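## Task

The south pallet (near the +y end) starts with four closed cases and the north pallet (near the -y end) with two; each lid label gives that case's gross weight in kg. Shift cases between pallets so the north pallet carries no more than 62.5 kg and the south pallet no more than 20.5 kg. All six cases must rest directly on a pallet deck, none stacked on another, and none may overhang a pallet edge by more than about two finger widths. A case that falls to the floor may be picked up again but must finish lid up. At the end the tools must have released everything and moved away; a placement that holds only because the robot is supporting it does not count.

## Robot and tools

Robot: two arms, left_arm and right_arm, each riding its own carriage on one shared track along y at x = 0. left_rail carries left_arm on the +y half (position_m 0.6 to 3 m), right_rail carries right_arm on the -y half (-3 to -0.6 m). Each arm ends in a vacuum tool with four suction cups in two channels, a and b. The names left/right are labels, not image sides.

Scene frame (used in all reported poses): fixed to the table, z = 0 at the table top, +z up, +x the direction the arms face, +y to their left, y = 0 at mid-track. The table starts at x = 0.50 m and only spans y = -0.90 to 0.90; beyond that the floor is 0.53 m below z = 0, where the pallets are. Each arm base sits at x = 0, y = its carriage position, z = 0.04 m. Printed cup-point positions can be somewhat off, more at long reach.

Cup point: centre of the four cup rims; cups point along its +z. In its own axes cups sit at x = -62 and +62 mm, y = -104.5 mm (channel a) and +104.5 mm (channel b); the rim footprint is 227 x 312 mm. Vacuum and pressing shorten the cups by up to about 21 mm.

Tool execute_actions, argument actions: a list run in order. Each action may have rows, steps, until, and commands for left_rail/right_rail.
- rows: 1 to 15 rows, each applied for one control step (1/30 s). Every row is 16 numbers in [-1, 1], always both arms: left dx, dy, dz, rx, ry, rz, left suction_a, suction_b, then the same eight for the right arm. dx..rz are an offset target, in the cup point's own axes, measured from where that cup point was at the start of the action (for a call's first action, from the last reported pose), not from the previous row. Scale: 1.0 = 0.6 m for dx/dy/dz, 180 degrees for rx/ry/rz, which form one rotation vector. Each step the target is clipped to 100 mm and 16 degrees from the current pose. Suction numbers are commands: 1 on, 0 off (above 0.01 is on); repeat the last values to keep a channel as it is.
- steps: 1 to 450 control steps, at least the number of rows, default 15. After the last row the arms keep driving toward that row's target; give long moves enough steps and send leftovers in a new action rather than relying on drift.
- until: ends the action early when all conditions hold, e.g. {"right_rail": {"position_status": ["!=", "moving"]}}; numbers need a comparison (=, !=, <, <=, >, >=). {"all": {"status": "ended"}} waits until nothing reads moving; {"any": ...} until some running motion ends. It does not stop arms.
- left_rail / right_rail: {"position_m": absolute carriage location in m}, {"speed_m_s": 0.01 to 1, starts at 1, persists}, or {"stop": true}. Accel/brake is 2 m/s2. Rows never move a carriage, but a carriage still travelling adds its motion to its arm's tool. Let the carriage arrive (within 0.6 mm) before aiming the tool at a scene point. Any out-of-range value or unknown name rejects the whole call.
An empty actions list just returns state and images.

Results: per arm the cup-point position (m) and quaternion wxyz with velocities; Hand target lines (current controller goal); joint positions/velocities (rail, shoulder pan, shoulder lift, elbow, wrist 1-3); Wrist force and torque in the tool's axes (offset up to ~10 N, noise, saturates ~200 N; "no reading" is fine); suction_measured_a/b (0 to 1) and part_present_a/b. Rail status: moving, done, stopped, contact_stop (blocked, >~970 N; re-read position after it settles), time_out (check for obstruction, resend), stopped_with_arm (its arm was held back; send followable rows, then resend), stopped_for_other_arm (clearance check; move an arm away, wait ~30 steps, resend). position_answer not_taken means resend once still. "pose unreachable" means the clearance check altered or blocked that arm's command; checks are stricter while a carriage moves.

Tool zoom_image: camera (cam_high, cam_low, cam_pallet_north, cam_pallet_south, cam_left_wrist, cam_right_wrist) and region [x0, y0, x1, y1] in pixels, origin top-left, at most 504 x 504. Use it to read lid labels. cam_pallet_north views the -y end, cam_pallet_south the +y end, +y roughly rightward in both.

Tool finished_scene: argument scene (current scene number). Irreversible; call only when the arrangement is complete, tools released and clear, carriages at rest.

Gripping: turn a channel on and press both its cups flat and fully on a smooth surface; cardboard leaks, edges or gaps break the seal, and if one cup of a channel is open neither holds. Readings settle within ~1.3 s; airtight gives 0.83+. Pull per sealed cup is about 381 N at 0.7. To release: lower in tiny steps until contact, then in a single action switch both channels off and back the tool straight away. Cups sealed on the table pin the tool; switch that channel off.

Hazards: ramp motions gently (add about 0.01 per row) so cases don't tear loose; heavy, off-centre or fast loads can drop. Outside force of 400 N or a joint torque at its limit (wrist joints 98.4 N m) freezes that arm for 10 s. While part_present is 1 the controller assumes an 11.5 kg load. Never let arms, tools, cameras, carriages or held cases strike or press into the other arm; for hand-offs, set down, release first, lift clear, then the other grips. Do not push anything out of the work area. Loose objects may occasionally be nudged by disturbances. The simulation runs while you think, holding the last command.

Each tool is called after "Emit:" in YAML: its name, and indented under it one key for each argument.

## Session

Emit:
execute_actions:
  actions: []

Scene clock: 0.00 s.
left_arm: end_effector_position=(+0.8513, +1.1509, +0.4407) suction_measured_a=0.01 part_present_a=0 suction_measured_b=0.01 part_present_b=0 end_effector_quat_wxyz=(+0.001, +0.001, +1.000, -0.001) end_effector_velocity=(-0.000, +0.000, +0.000) end_effector_angular_velocity=(-0.000, -0.000, +0.000) | right_arm: end_effector_position=(+0.8498, -1.4717, +0.4404) suction_measured_a=0.00 part_present_a=0 suction_measured_b=0.00 part_present_b=0 end_effector_quat_wxyz=(+0.000, -0.001, +1.000, -0.000) end_effector_velocity=(-0.000, +0.000, +0.000) end_effector_angular_velocity=(-0.000, -0.000, +0.000)
Joint positions: left_arm=[ 1.152 -0.24  -1.498  2.091 -2.166 -1.571  1.333] | right_arm=[-1.472 -0.238 -1.499  2.092 -2.165 -1.571  1.332]
Joint velocities: left_arm=[ 0.  0. -0.  0. -0.  0. -0.] | right_arm=[ 0.  0. -0.  0. -0.  0.  0.]
Wrist force (N, on the end effector, along its own x y z axes, offset not removed): no reading
Wrist torque (N m, same axes, about the end effector's origin, offset not removed): no reading
Hand target (left_arm): +0.851, +1.151, +0.441; +0.001, +0.001, +1.000, -0.001
Hand target (right_arm): +0.850, -1.472, +0.440; +0.000, -0.001, +1.000, -0.000
left_rail: position_m=1.152 position_m_goal=1.152 speed_m_s=1.00 position_status=done position_answer=taken refusals=0
right_rail: position_m=-1.472 position_m_goal=-1.472 speed_m_s=1.00 position_status=done position_answer=taken refusals=0

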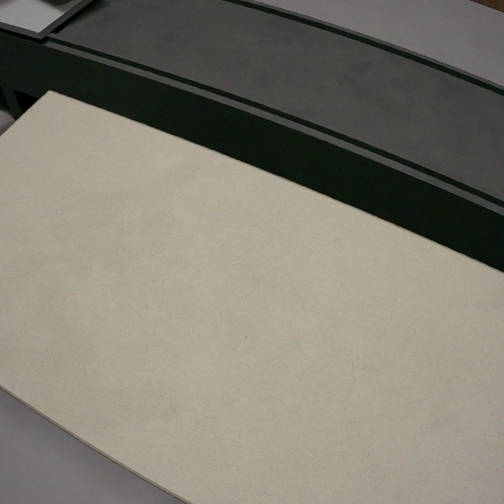

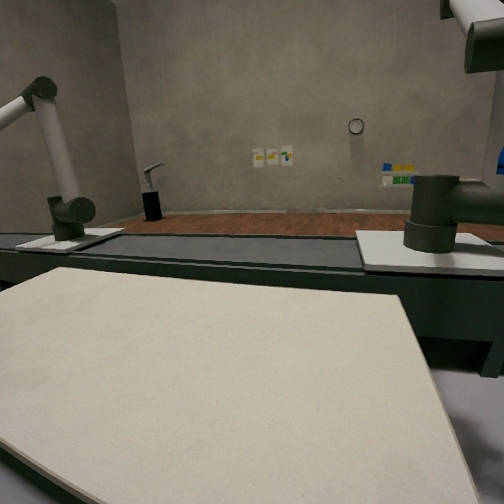

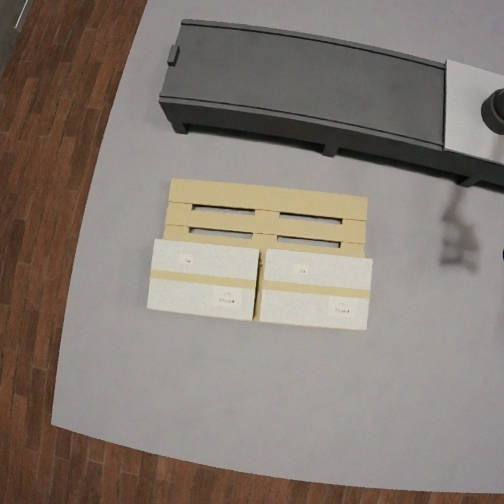

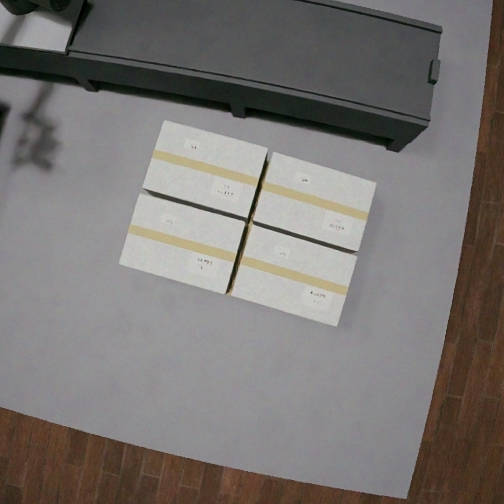

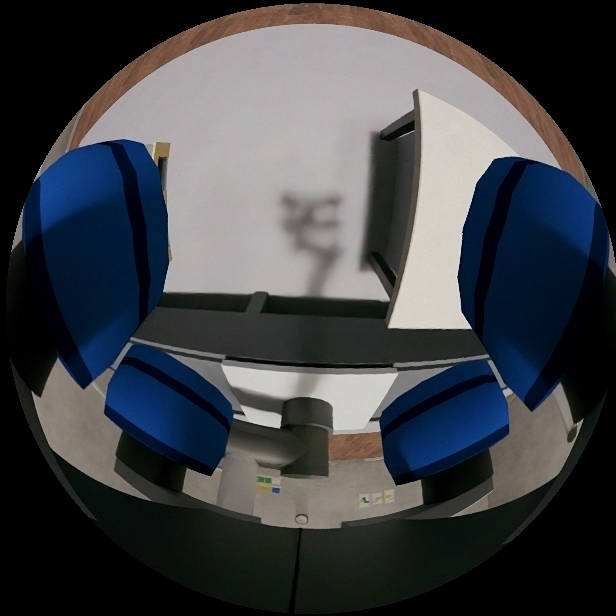

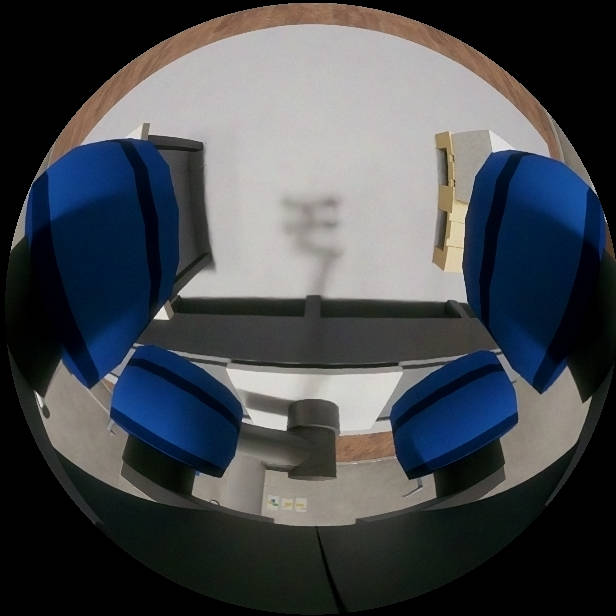

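Emit:
execute_actions:
  actions:
    - {"rows":[[-0.25,0.2,0.53,0,0,0,0,0,-0.5,0,0.53,0,0,0,0,0]],"left_rail":{"position_m":2.37},"right_rail":{"position_m":-2.26},"steps":70}

Emit:
zoom_image:
  camera: "cam_left_wrist"
  region: [220,90,420,400]

Emit:
zoom_image:
  camera: "cam_right_wrist"
  region: [200,140,420,300]

Emit:
execute_actions:
  actions:
    - {"rows":[[-0.07,0,0,0,0,0,0,0,0,0,0,0,0,0,0,0]],"left_rail":{"position_m":2.96},"right_rail":{"position_m":-2.86},"steps":40}

Emit:
zoom_image:
  camera: "cam_left_wrist"
  region: [220,90,420,400]

Emit:
zoom_image:
  camera: "cam_right_wrist"
  region: [200,140,420,300]

Scene clock: 23.43 s.
left_arm: end_effector_position=(+1.0016, +2.4886, +0.1224) suction_measured_a=0.01 part_present_a=0 suction_measured_b=0.01 part_present_b=0 end_effector_quat_wxyz=(+0.001, +0.001, +1.000, -0.000) end_effector_velocity=(+0.000, -0.000, +0.000) end_effector_angular_velocity=(-0.000, -0.000, -0.000) | right_arm: end_effector_position=(+1.1500, -2.2590, +0.1226) suction_measured_a=0.00 part_present_a=0 suction_measured_b=0.00 part_present_b=0 end_effector_quat_wxyz=(+0.000, -0.001, +1.000, -0.000) end_effector_velocity=(+0.000, -0.000, -0.000) end_effector_angular_velocity=(+0.000, +0.000, -0.000)
Joint positions: left_arm=[ 2.37  -0.083 -1.045  2.042 -2.569 -1.571  1.491] | right_arm=[-2.26  -0.175 -0.94   1.82  -2.452 -1.571  1.395]
Joint velocities: left_arm=[ 0. -0. -0.  0. -0.  0.  0.] | right_arm=[ 0. -0.  0. -0.  0. -0.  0.]
Wrist force (N, on the end effector, along its own x y z axes, offset not removed): left_arm=[-4.6 2.6 1.5] | right_arm=[1.3 6.6 0.5]
Wrist torque (N m, same axes, about the end effector's origin, offset not removed): left_arm=[0.56 0.57 -0.08] | right_arm=[1.39 -0.45 -0.40]
Hand target (left_arm): +1.002, +2.489, +0.122; +0.001, +0.001, +1.000, -0.000
Hand target (right_arm): +1.150, -2.259, +0.123; +0.000, -0.001, +1.000, -0.000
Off the commanded pose (left_arm): 0.001 m, 0 deg.
Off the commanded pose (right_arm): 0.000 m, 0 deg.
left_rail: position_m=2.370 position_m_goal=2.370 speed_m_s=1.00 position_status=done position_answer=taken refusals=0
right_rail: position_m=-2.260 position_m_goal=-2.260 speed_m_s=1.00 position_status=done position_answer=taken refusals=0

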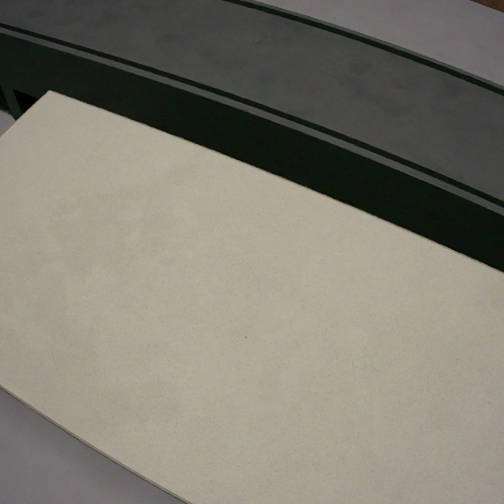

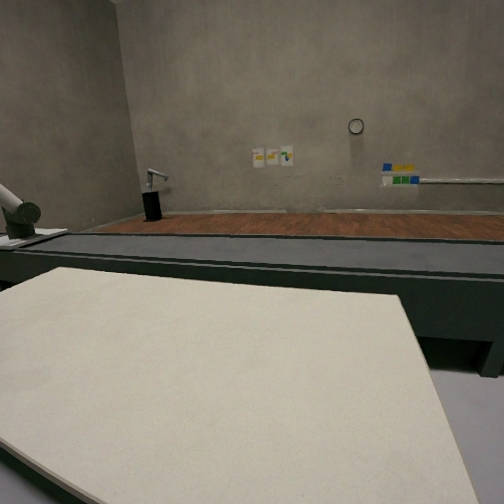

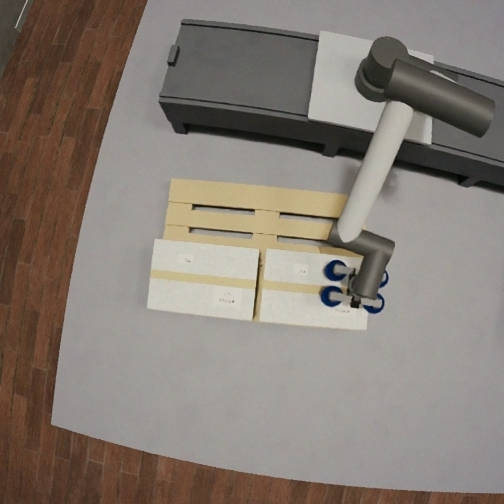

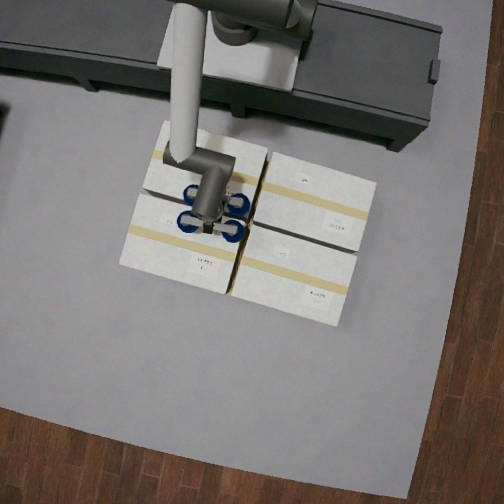

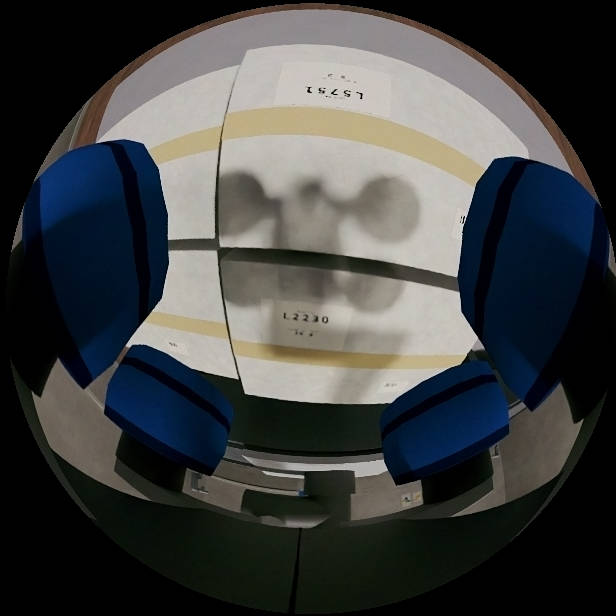

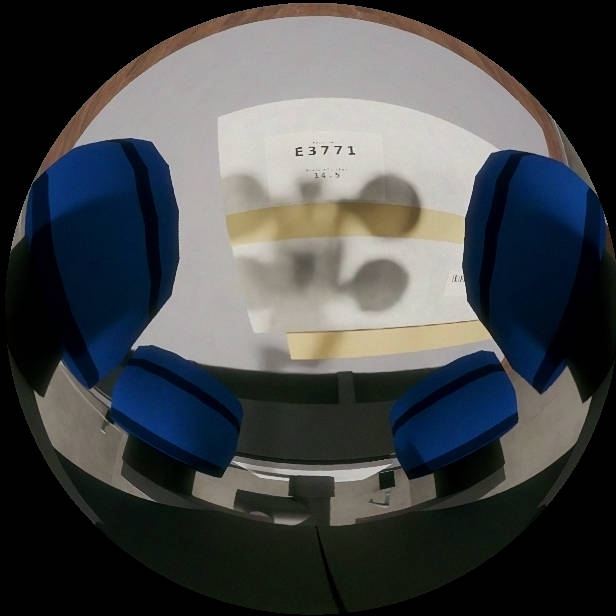

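Region (220, 90, 420, 400) of cam_left_wrist's 616x616 image, scaled by 1.626, with more detail than that image has; it fills the left 325 columns of this view, and the rest is white.

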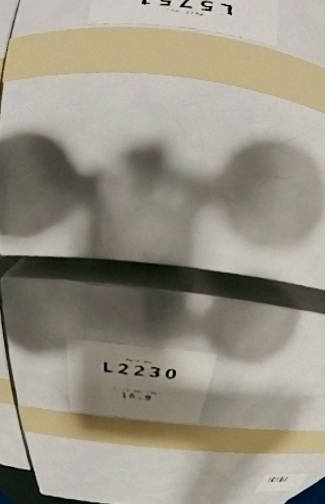

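Region (200, 140, 420, 300) of cam_right_wrist's 616x616 image, scaled by 2.291, with more detail than that image has; it fills the top 367 rows of this view, and the rest is white.

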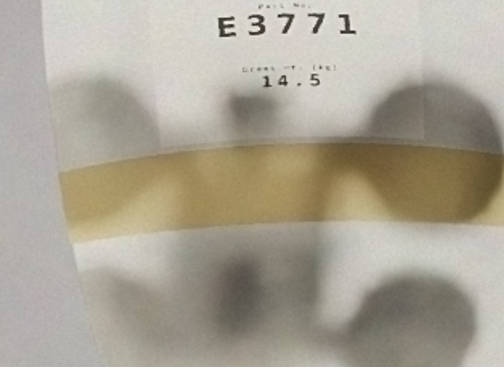

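Scene clock: 24.77 s.
left_arm: end_effector_position=(+1.0436, +3.0787, +0.1224) suction_measured_a=0.01 part_present_a=0 suction_measured_b=0.01 part_present_b=0 end_effector_quat_wxyz=(+0.001, +0.001, +1.000, -0.000) end_effector_velocity=(+0.000, -0.000, -0.000) end_effector_angular_velocity=(+0.000, +0.000, -0.000) | right_arm: end_effector_position=(+1.1500, -2.8591, +0.1226) suction_measured_a=0.00 part_present_a=0 suction_measured_b=0.00 part_present_b=0 end_effector_quat_wxyz=(+0.000, -0.001, +1.000, -0.000) end_effector_velocity=(-0.000, +0.000, -0.000) end_effector_angular_velocity=(+0.000, +0.000, +0.000)
Joint positions: left_arm=[ 2.96  -0.079 -1.015  1.978 -2.536 -1.571  1.494] | right_arm=[-2.86  -0.175 -0.94   1.82  -2.452 -1.571  1.395]
Joint velocities: left_arm=[ 0. -0.  0. -0.  0.  0.  0.] | right_arm=[ 0.  0.  0. -0.  0.  0.  0.]
Wrist force (N, on the end effector, along its own x y z axes, offset not removed): left_arm=[-4.4 -0.2 3.9] | right_arm=[1.1 4.3 -0.1]
Wrist torque (N m, same axes, about the end effector's origin, offset not removed): left_arm=[-0.02 0.57 -0.16] | right_arm=[1.10 -0.37 -0.34]
Hand target (left_arm): +1.044, +3.079, +0.122; +0.001, +0.001, +1.000, -0.000
Hand target (right_arm): +1.150, -2.859, +0.123; +0.000, -0.001, +1.000, -0.000
Off the commanded pose (left_arm): 0.000 m, 0 deg.
Off the commanded pose (right_arm): 0.000 m, 0 deg.
left_rail: position_m=2.960 position_m_goal=2.960 speed_m_s=1.00 position_status=done position_answer=taken refusals=0
right_rail: position_m=-2.860 position_m_goal=-2.860 speed_m_s=1.00 position_status=done position_answer=taken refusals=0

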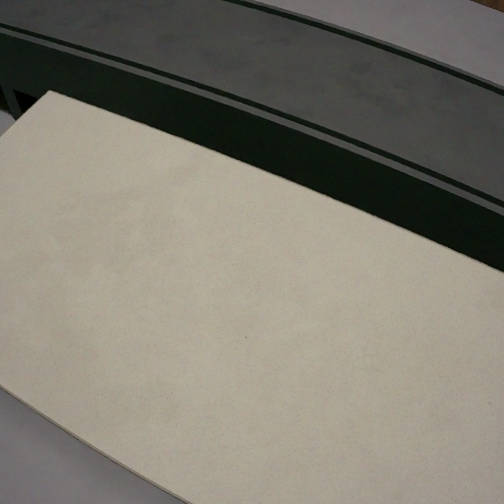

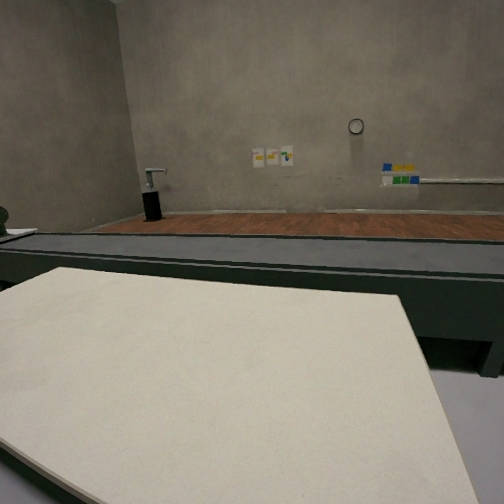

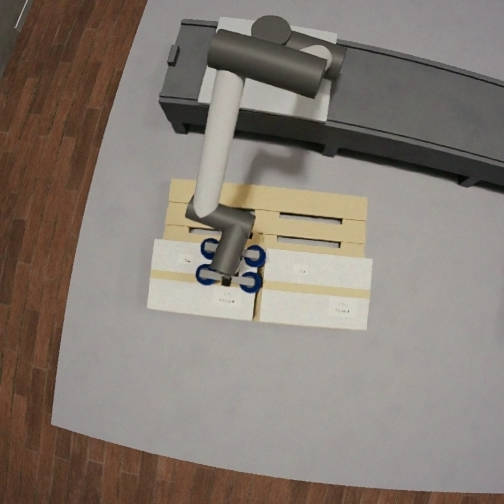

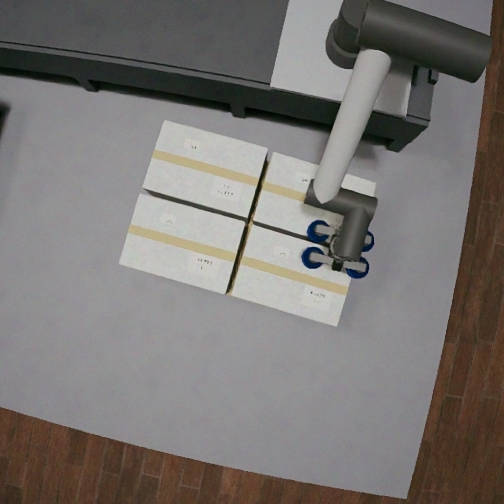

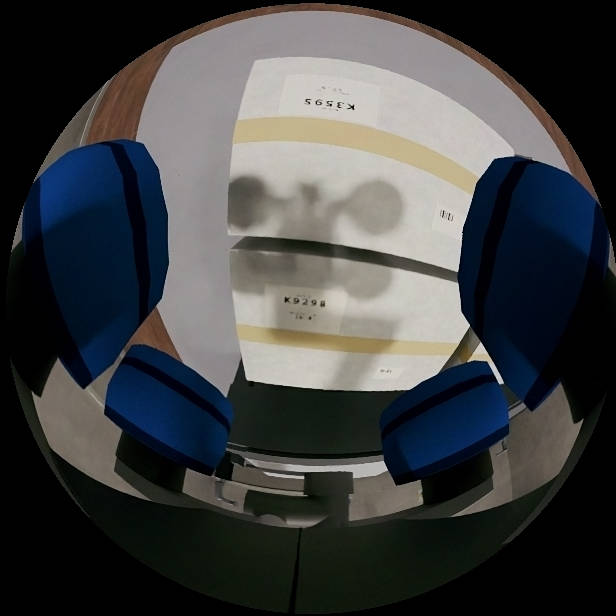

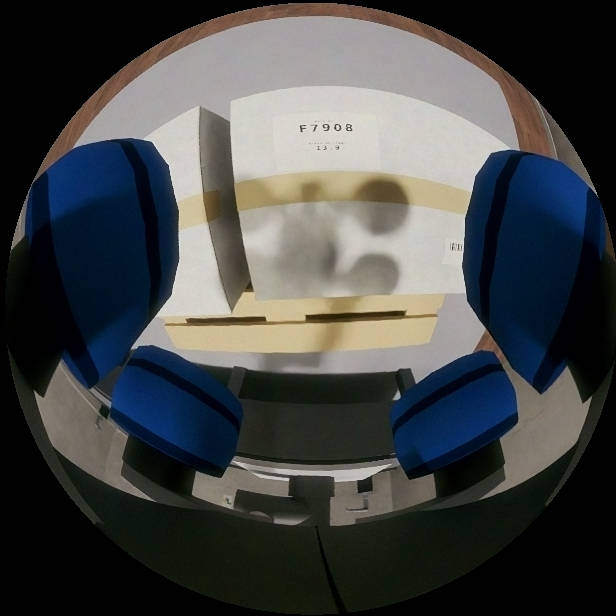

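Region (220, 90, 420, 400) of cam_left_wrist's 616x616 image, scaled by 1.626, with more detail than that image has; it fills the left 325 columns of this view, and the rest is white.

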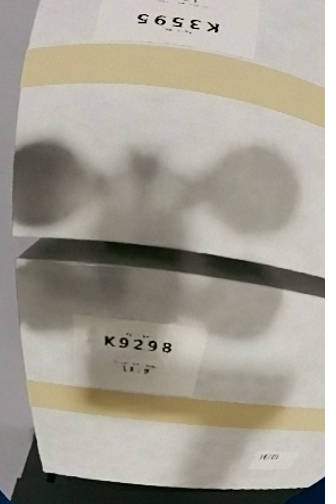

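Region (200, 140, 420, 300) of cam_right_wrist's 616x616 image, scaled by 2.291, with more detail than that image has; it fills the top 367 rows of this view, and the rest is white.

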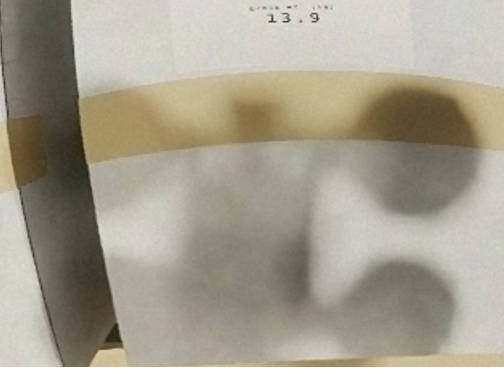

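Emit:
zoom_image:
  camera: "cam_left_wrist"
  region: [290,75,380,120]

Emit:
zoom_image:
  camera: "cam_left_wrist"
  region: [270,290,350,330]

Region (290, 75, 380, 120) of cam_left_wrist's 616x616 image, scaled by 5.600, with more detail than that image has.

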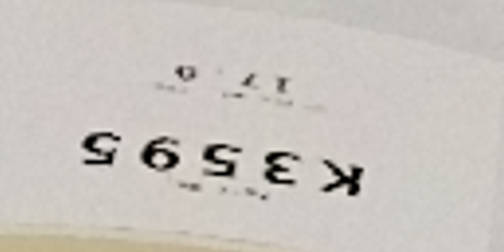

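Region (270, 290, 350, 330) of cam_left_wrist's 616x616 image, scaled by 6.300, with more detail than that image has.

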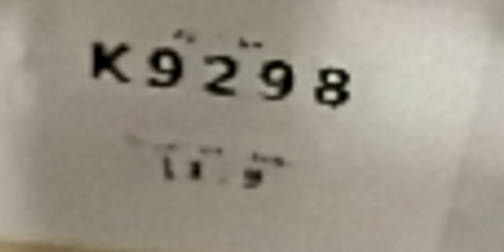

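Emit:
execute_actions:
  actions:
    - {"rows":[[-0.25,-0.256,0.3,0,0,0.027,1,1,0.3,0,-0.4,0,0,0,0,0]],"right_rail":{"position_m":-1.1},"steps":35}

Scene clock: 38.50 s.
left_arm: end_effector_position=(+1.1930, +2.9250, -0.0574) suction_measured_a=0.01 part_present_a=0 suction_measured_b=0.01 part_present_b=0 end_effector_quat_wxyz=(+0.001, +0.044, +0.999, -0.000) end_effector_velocity=(+0.003, -0.001, -0.002) end_effector_angular_velocity=(+0.000, +0.000, -0.000) | right_arm: end_effector_position=(+0.9703, -1.9816, +0.3618) suction_measured_a=0.00 part_present_a=0 suction_measured_b=0.00 part_present_b=0 end_effector_quat_wxyz=(+0.000, -0.001, +1.000, -0.000) end_effector_velocity=(-0.004, +1.000, +0.005) end_effector_angular_velocity=(+0.000, +0.000, -0.000)
Joint positions: left_arm=[ 2.96  -0.199 -0.735  1.762 -2.6   -1.571  1.46 ] | right_arm=[-1.982 -0.208 -1.308  1.989 -2.253 -1.571  1.362]
Joint velocities: left_arm=[ 0.    -0.001  0.004 -0.005  0.001 -0.    -0.001] | right_arm=[ 1.    -0.001 -0.008  0.002  0.006  0.    -0.001]
Wrist force (N, on the end effector, along its own x y z axes, offset not removed): left_arm=[-4.2 -3.9 2.9] | right_arm=[0.0 6.3 1.6]
Wrist torque (N m, same axes, about the end effector's origin, offset not removed): left_arm=[-0.49 0.60 -0.12] | right_arm=[1.26 -0.36 -0.26]
Hand target (left_arm): +1.193, +2.925, -0.058; +0.001, +0.044, +0.999, -0.000
Hand target (right_arm): +0.970, -1.926, +0.362; +0.000, -0.001, +1.000, -0.000
Off the commanded pose (left_arm): 0.001 m, 0 deg.
Off the commanded pose (right_arm): 0.001 m, 0 deg.
left_rail: position_m=2.960 position_m_goal=2.960 speed_m_s=1.00 position_status=done position_answer=taken refusals=0
right_rail: position_m=-1.982 position_m_goal=-1.100 speed_m_s=1.00 position_status=moving position_answer=taken refusals=0

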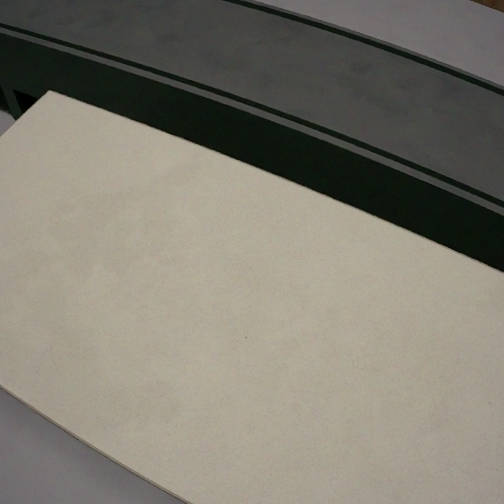

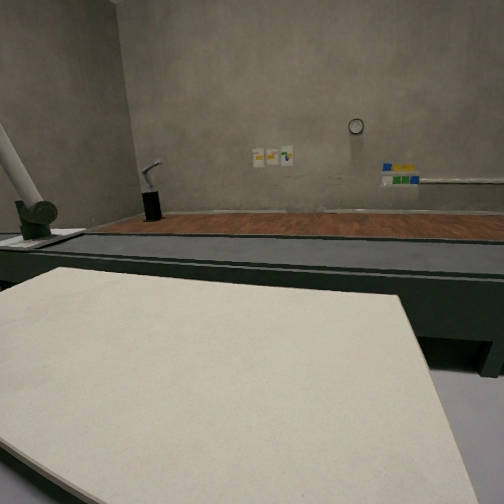

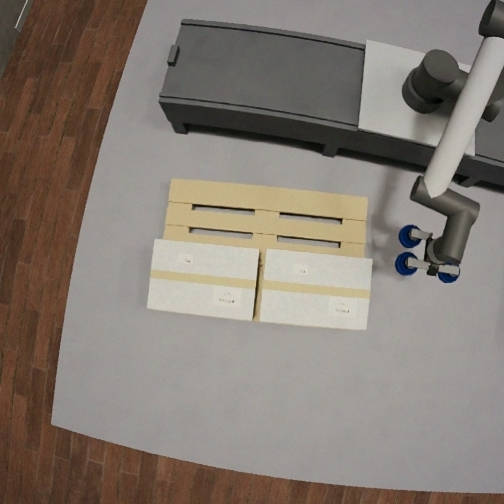

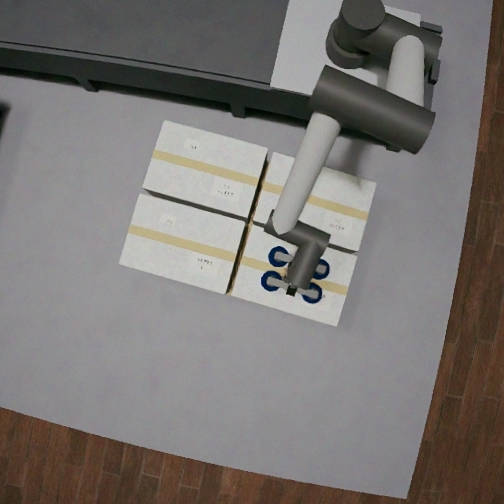

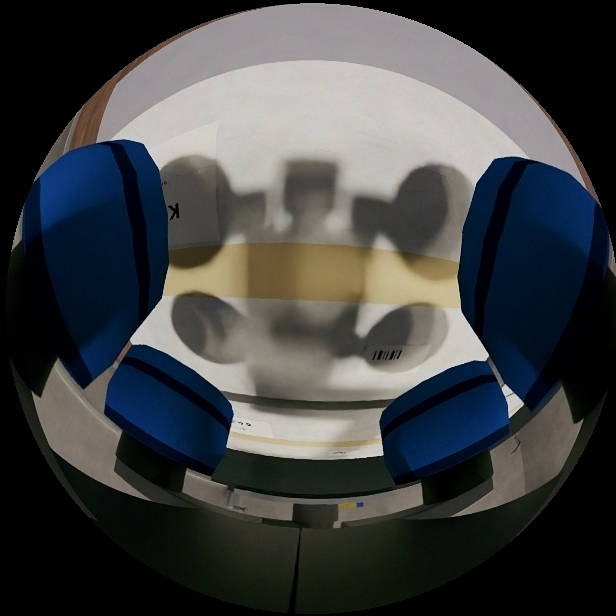

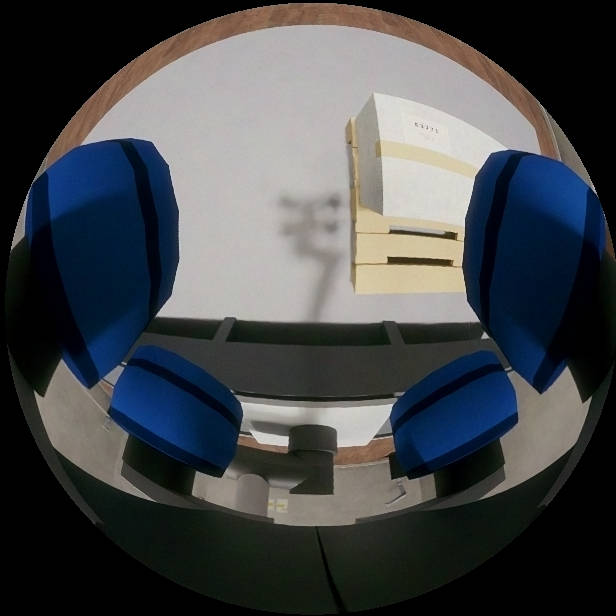

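Emit:
execute_actions:
  actions:
    - {"rows":[[-0.02,0,0.04,0,0,0.005,1,1,0,0,0,0,0,0,0,0],[-0.02,-0.01,0.1,0,0,0.005,1,1,0,0,0,0,0,0,0,0]],"steps":30}

Scene clock: 44.70 s.
left_arm: end_effector_position=(+1.2044, +2.9180, -0.1174) suction_measured_a=0.01 part_present_a=0 suction_measured_b=0.01 part_present_b=0 end_effector_quat_wxyz=(+0.001, +0.051, +0.999, -0.000) end_effector_velocity=(+0.000, -0.000, -0.000) end_effector_angular_velocity=(-0.000, +0.000, -0.000) | right_arm: end_effector_position=(+0.9703, -1.0991, +0.3618) suction_measured_a=0.00 part_present_a=0 suction_measured_b=0.00 part_present_b=0 end_effector_quat_wxyz=(+0.000, -0.001, +1.000, -0.000) end_effector_velocity=(+0.000, +0.000, -0.000) end_effector_angular_velocity=(-0.000, -0.000, +0.000)
Joint positions: left_arm=[ 2.96  -0.202 -0.666  1.735 -2.642 -1.571  1.471] | right_arm=[-1.1   -0.208 -1.308  1.989 -2.253 -1.571  1.362]
Joint velocities: left_arm=[ 0. -0.  0. -0. -0. -0.  0.] | right_arm=[ 0.  0.  0. -0. -0. -0.  0.]
Wrist force (N, on the end effector, along its own x y z axes, offset not removed): left_arm=[-4.0 2.2 2.1] | right_arm=[-1.8 6.3 1.5]
Wrist torque (N m, same axes, about the end effector's origin, offset not removed): left_arm=[0.43 0.50 -0.18] | right_arm=[1.30 -0.04 -0.38]
Hand target (left_arm): +1.204, +2.918, -0.117; +0.001, +0.051, +0.999, -0.000
Hand target (right_arm): +0.970, -1.099, +0.362; +0.000, -0.001, +1.000, -0.000
Off the commanded pose (left_arm): 0.000 m, 0 deg.
Off the commanded pose (right_arm): 0.000 m, 0 deg.
left_rail: position_m=2.960 position_m_goal=2.960 speed_m_s=1.00 position_status=done position_answer=taken refusals=0
right_rail: position_m=-1.100 position_m_goal=-1.100 speed_m_s=1.00 position_status=done position_answer=taken refusals=0

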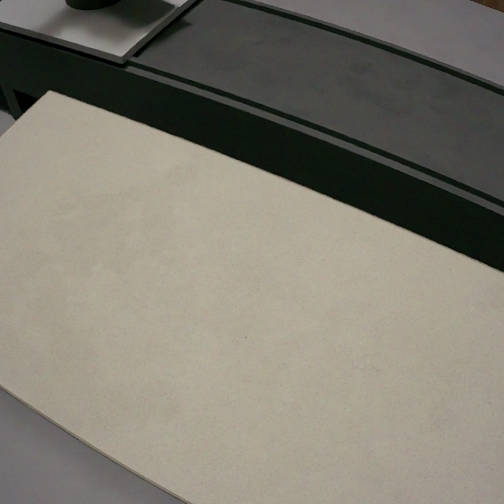

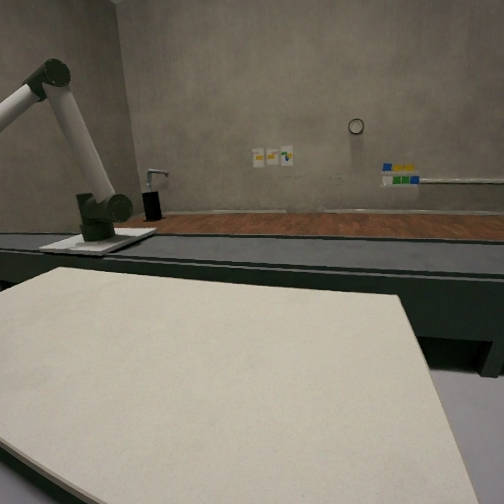

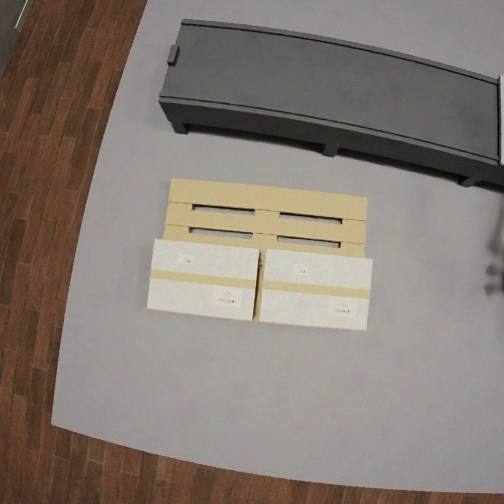

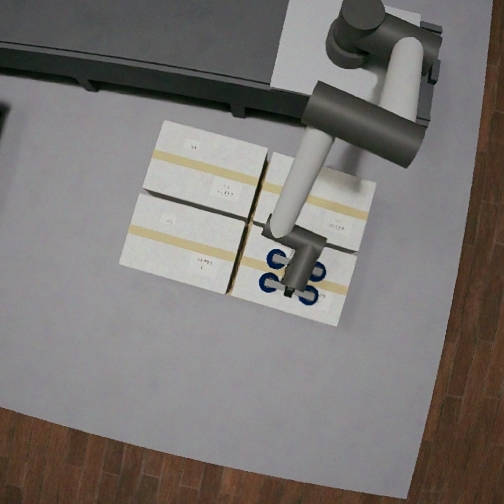

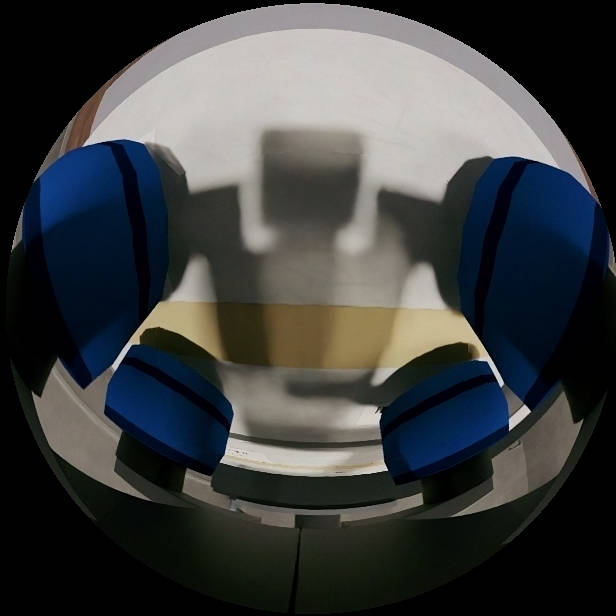

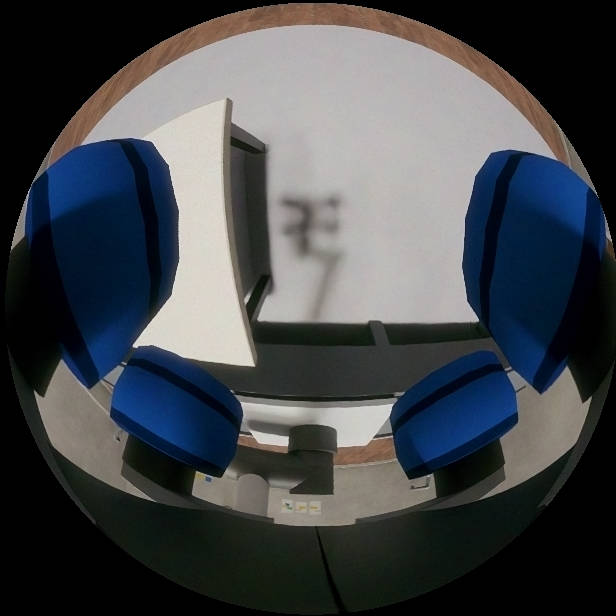

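Emit:
execute_actions:
  actions:
    - {"rows":[[0,0,0.012,0,0,0,1,1,0,0,0,0,0,0,0,0]],"steps":15}

Emit:
execute_actions:
  actions:
    - {"rows":[[0,0,0.01,0,0,0,1,1,0,0,0,0,0,0,0,0]],"steps":15}

Scene clock: 52.20 s.
left_arm: end_effector_position=(+1.2044, +2.9180, -0.1244) suction_measured_a=0.01 part_present_a=0 suction_measured_b=0.01 part_present_b=0 end_effector_quat_wxyz=(+0.001, +0.051, +0.999, -0.000) end_effector_velocity=(+0.000, -0.000, -0.002) end_effector_angular_velocity=(-0.000, -0.000, -0.000) | right_arm: end_effector_position=(+0.9703, -1.0991, +0.3618) suction_measured_a=0.00 part_present_a=0 suction_measured_b=0.00 part_present_b=0 end_effector_quat_wxyz=(+0.000, -0.001, +1.000, -0.000) end_effector_velocity=(+0.000, -0.000, -0.000) end_effector_angular_velocity=(+0.000, +0.000, -0.000)
Joint positions: left_arm=[ 2.96  -0.202 -0.659  1.734 -2.648 -1.571  1.471] | right_arm=[-1.1   -0.208 -1.308  1.989 -2.253 -1.571  1.362]
Joint velocities: left_arm=[ 0.    -0.     0.002 -0.    -0.001 -0.     0.   ] | right_arm=[ 0.  0.  0. -0.  0. -0.  0.]
Wrist force (N, on the end effector, along its own x y z axes, offset not removed): left_arm=[-0.7 0.3 2.4] | right_arm=[-3.1 6.5 -2.4]
Wrist torque (N m, same axes, about the end effector's origin, offset not removed): left_arm=[0.15 -0.02 -0.14] | right_arm=[1.41 0.17 -0.39]
Hand target (left_arm): +1.204, +2.918, -0.125; +0.001, +0.051, +0.999, -0.000
Hand target (right_arm): +0.970, -1.099, +0.362; +0.000, -0.001, +1.000, -0.000
Off the commanded pose (left_arm): 0.000 m, 0 deg.
Off the commanded pose (right_arm): 0.000 m, 0 deg.
left_rail: position_m=2.960 position_m_goal=2.960 speed_m_s=1.00 position_status=done position_answer=taken refusals=0
right_rail: position_m=-1.100 position_m_goal=-1.100 speed_m_s=1.00 position_status=done position_answer=taken refusals=0

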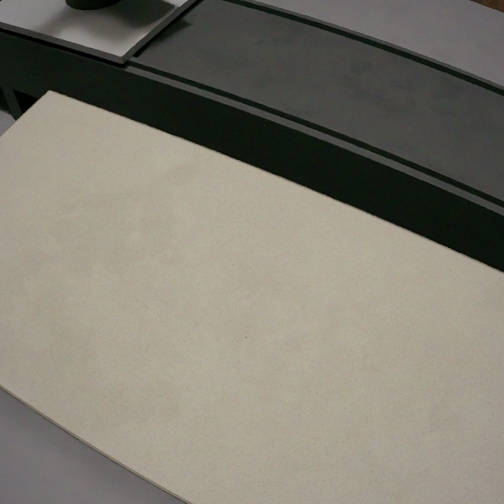

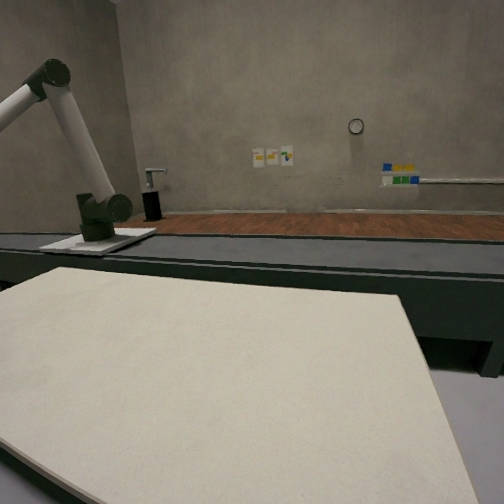

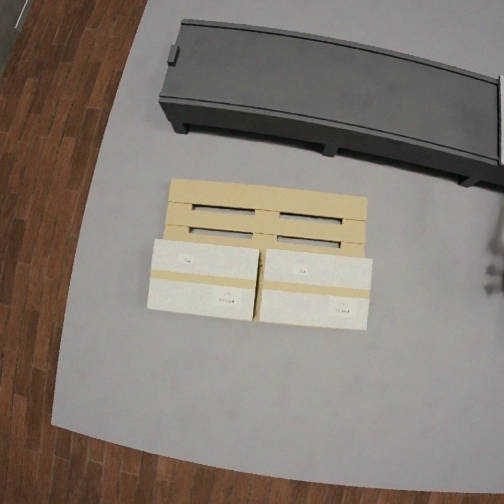

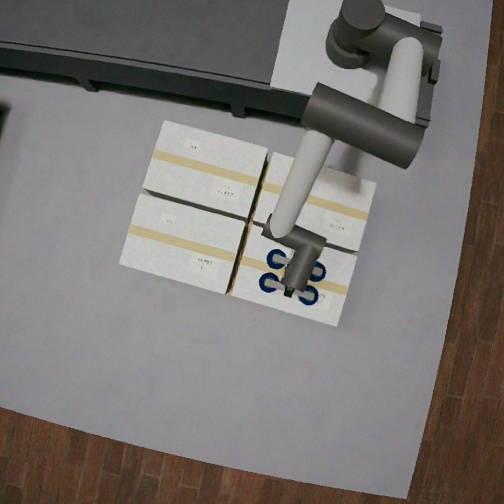

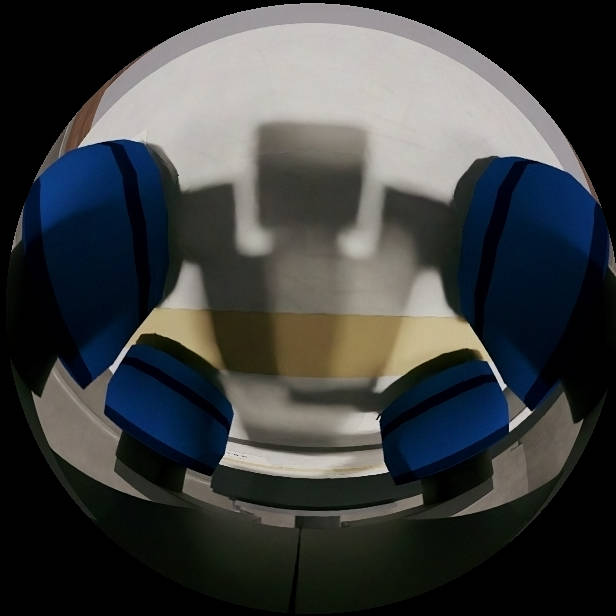

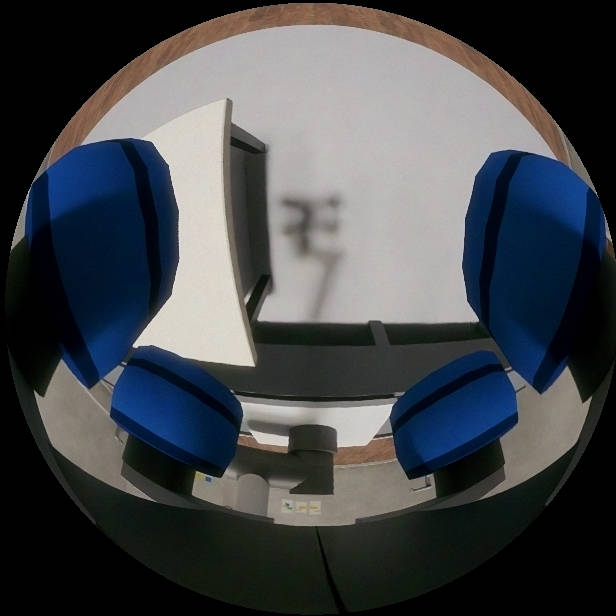

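Scene clock: 52.70 s.
left_arm: end_effector_position=(+1.2044, +2.9180, -0.1303) suction_measured_a=0.01 part_present_a=0 suction_measured_b=0.01 part_present_b=0 end_effector_quat_wxyz=(+0.001, +0.051, +0.999, -0.000) end_effector_velocity=(+0.000, -0.000, -0.001) end_effector_angular_velocity=(-0.000, -0.000, +0.000) | right_arm: end_effector_position=(+0.9703, -1.0991, +0.3618) suction_measured_a=0.00 part_present_a=0 suction_measured_b=0.00 part_present_b=0 end_effector_quat_wxyz=(+0.000, -0.001, +1.000, -0.000) end_effector_velocity=(-0.000, +0.000, +0.000) end_effector_angular_velocity=(-0.000, -0.000, +0.000)
Joint positions: left_arm=[ 2.96  -0.202 -0.653  1.733 -2.653 -1.571  1.471] | right_arm=[-1.1   -0.208 -1.308  1.989 -2.253 -1.571  1.362]
Joint velocities: left_arm=[ 0.     0.     0.001 -0.    -0.001 -0.     0.   ] | right_arm=[ 0.  0. -0.  0. -0.  0. -0.]
Wrist force (N, on the end effector, along its own x y z axes, offset not removed): left_arm=[-1.5 -1.3 -1.1] | right_arm=[-1.9 6.6 1.6]
Wrist torque (N m, same axes, about the end effector's origin, offset not removed): left_arm=[-0.06 0.14 -0.13] | right_arm=[1.39 -0.06 -0.36]
Hand target (left_arm): +1.204, +2.918, -0.130; +0.001, +0.051, +0.999, -0.000
Hand target (right_arm): +0.970, -1.099, +0.362; +0.000, -0.001, +1.000, -0.000
Off the commanded pose (left_arm): 0.000 m, 0 deg.
Off the commanded pose (right_arm): 0.000 m, 0 deg.
left_rail: position_m=2.960 position_m_goal=2.960 speed_m_s=1.00 position_status=done position_answer=taken refusals=0
right_rail: position_m=-1.100 position_m_goal=-1.100 speed_m_s=1.00 position_status=done position_answer=taken refusals=0

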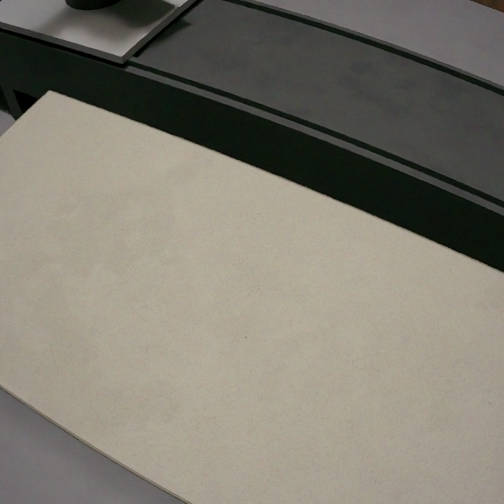

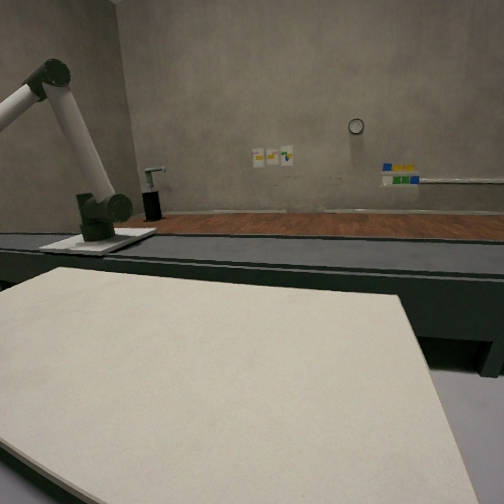

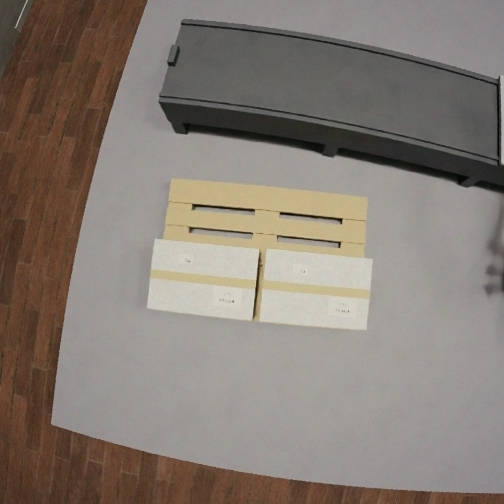

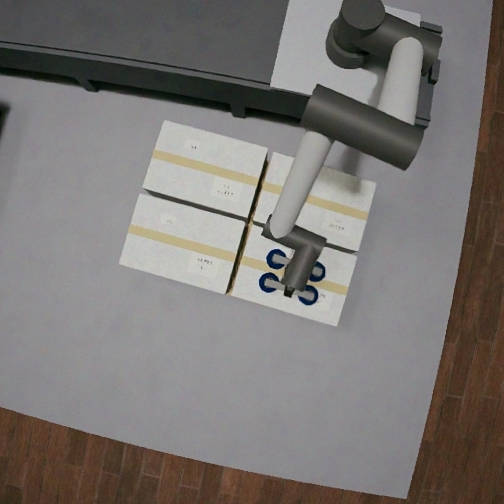

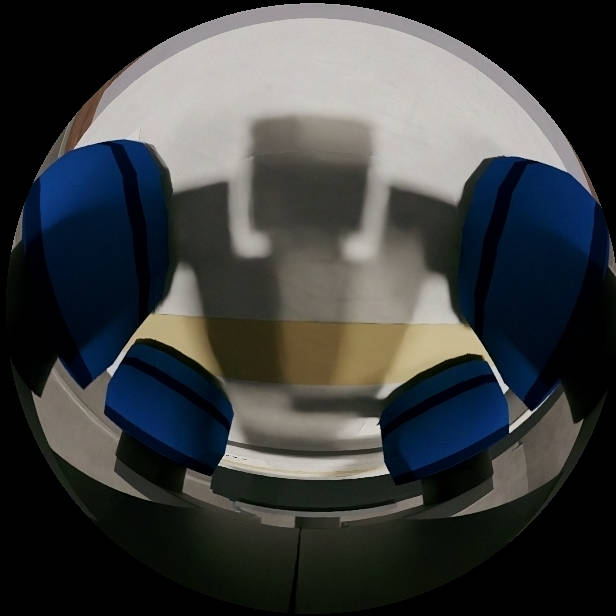

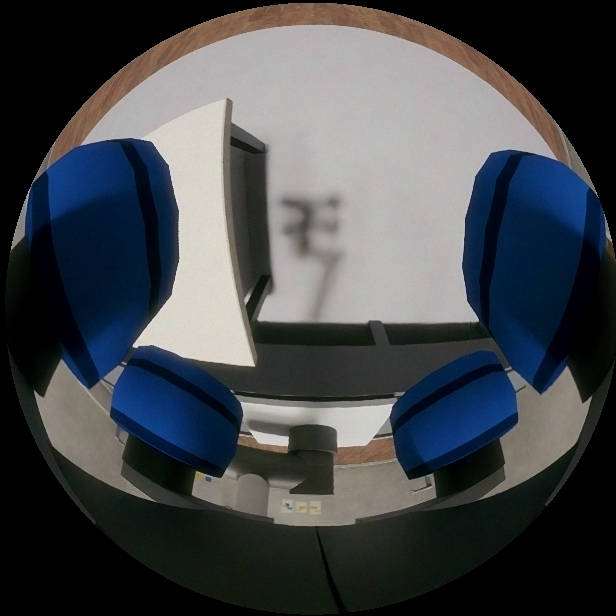

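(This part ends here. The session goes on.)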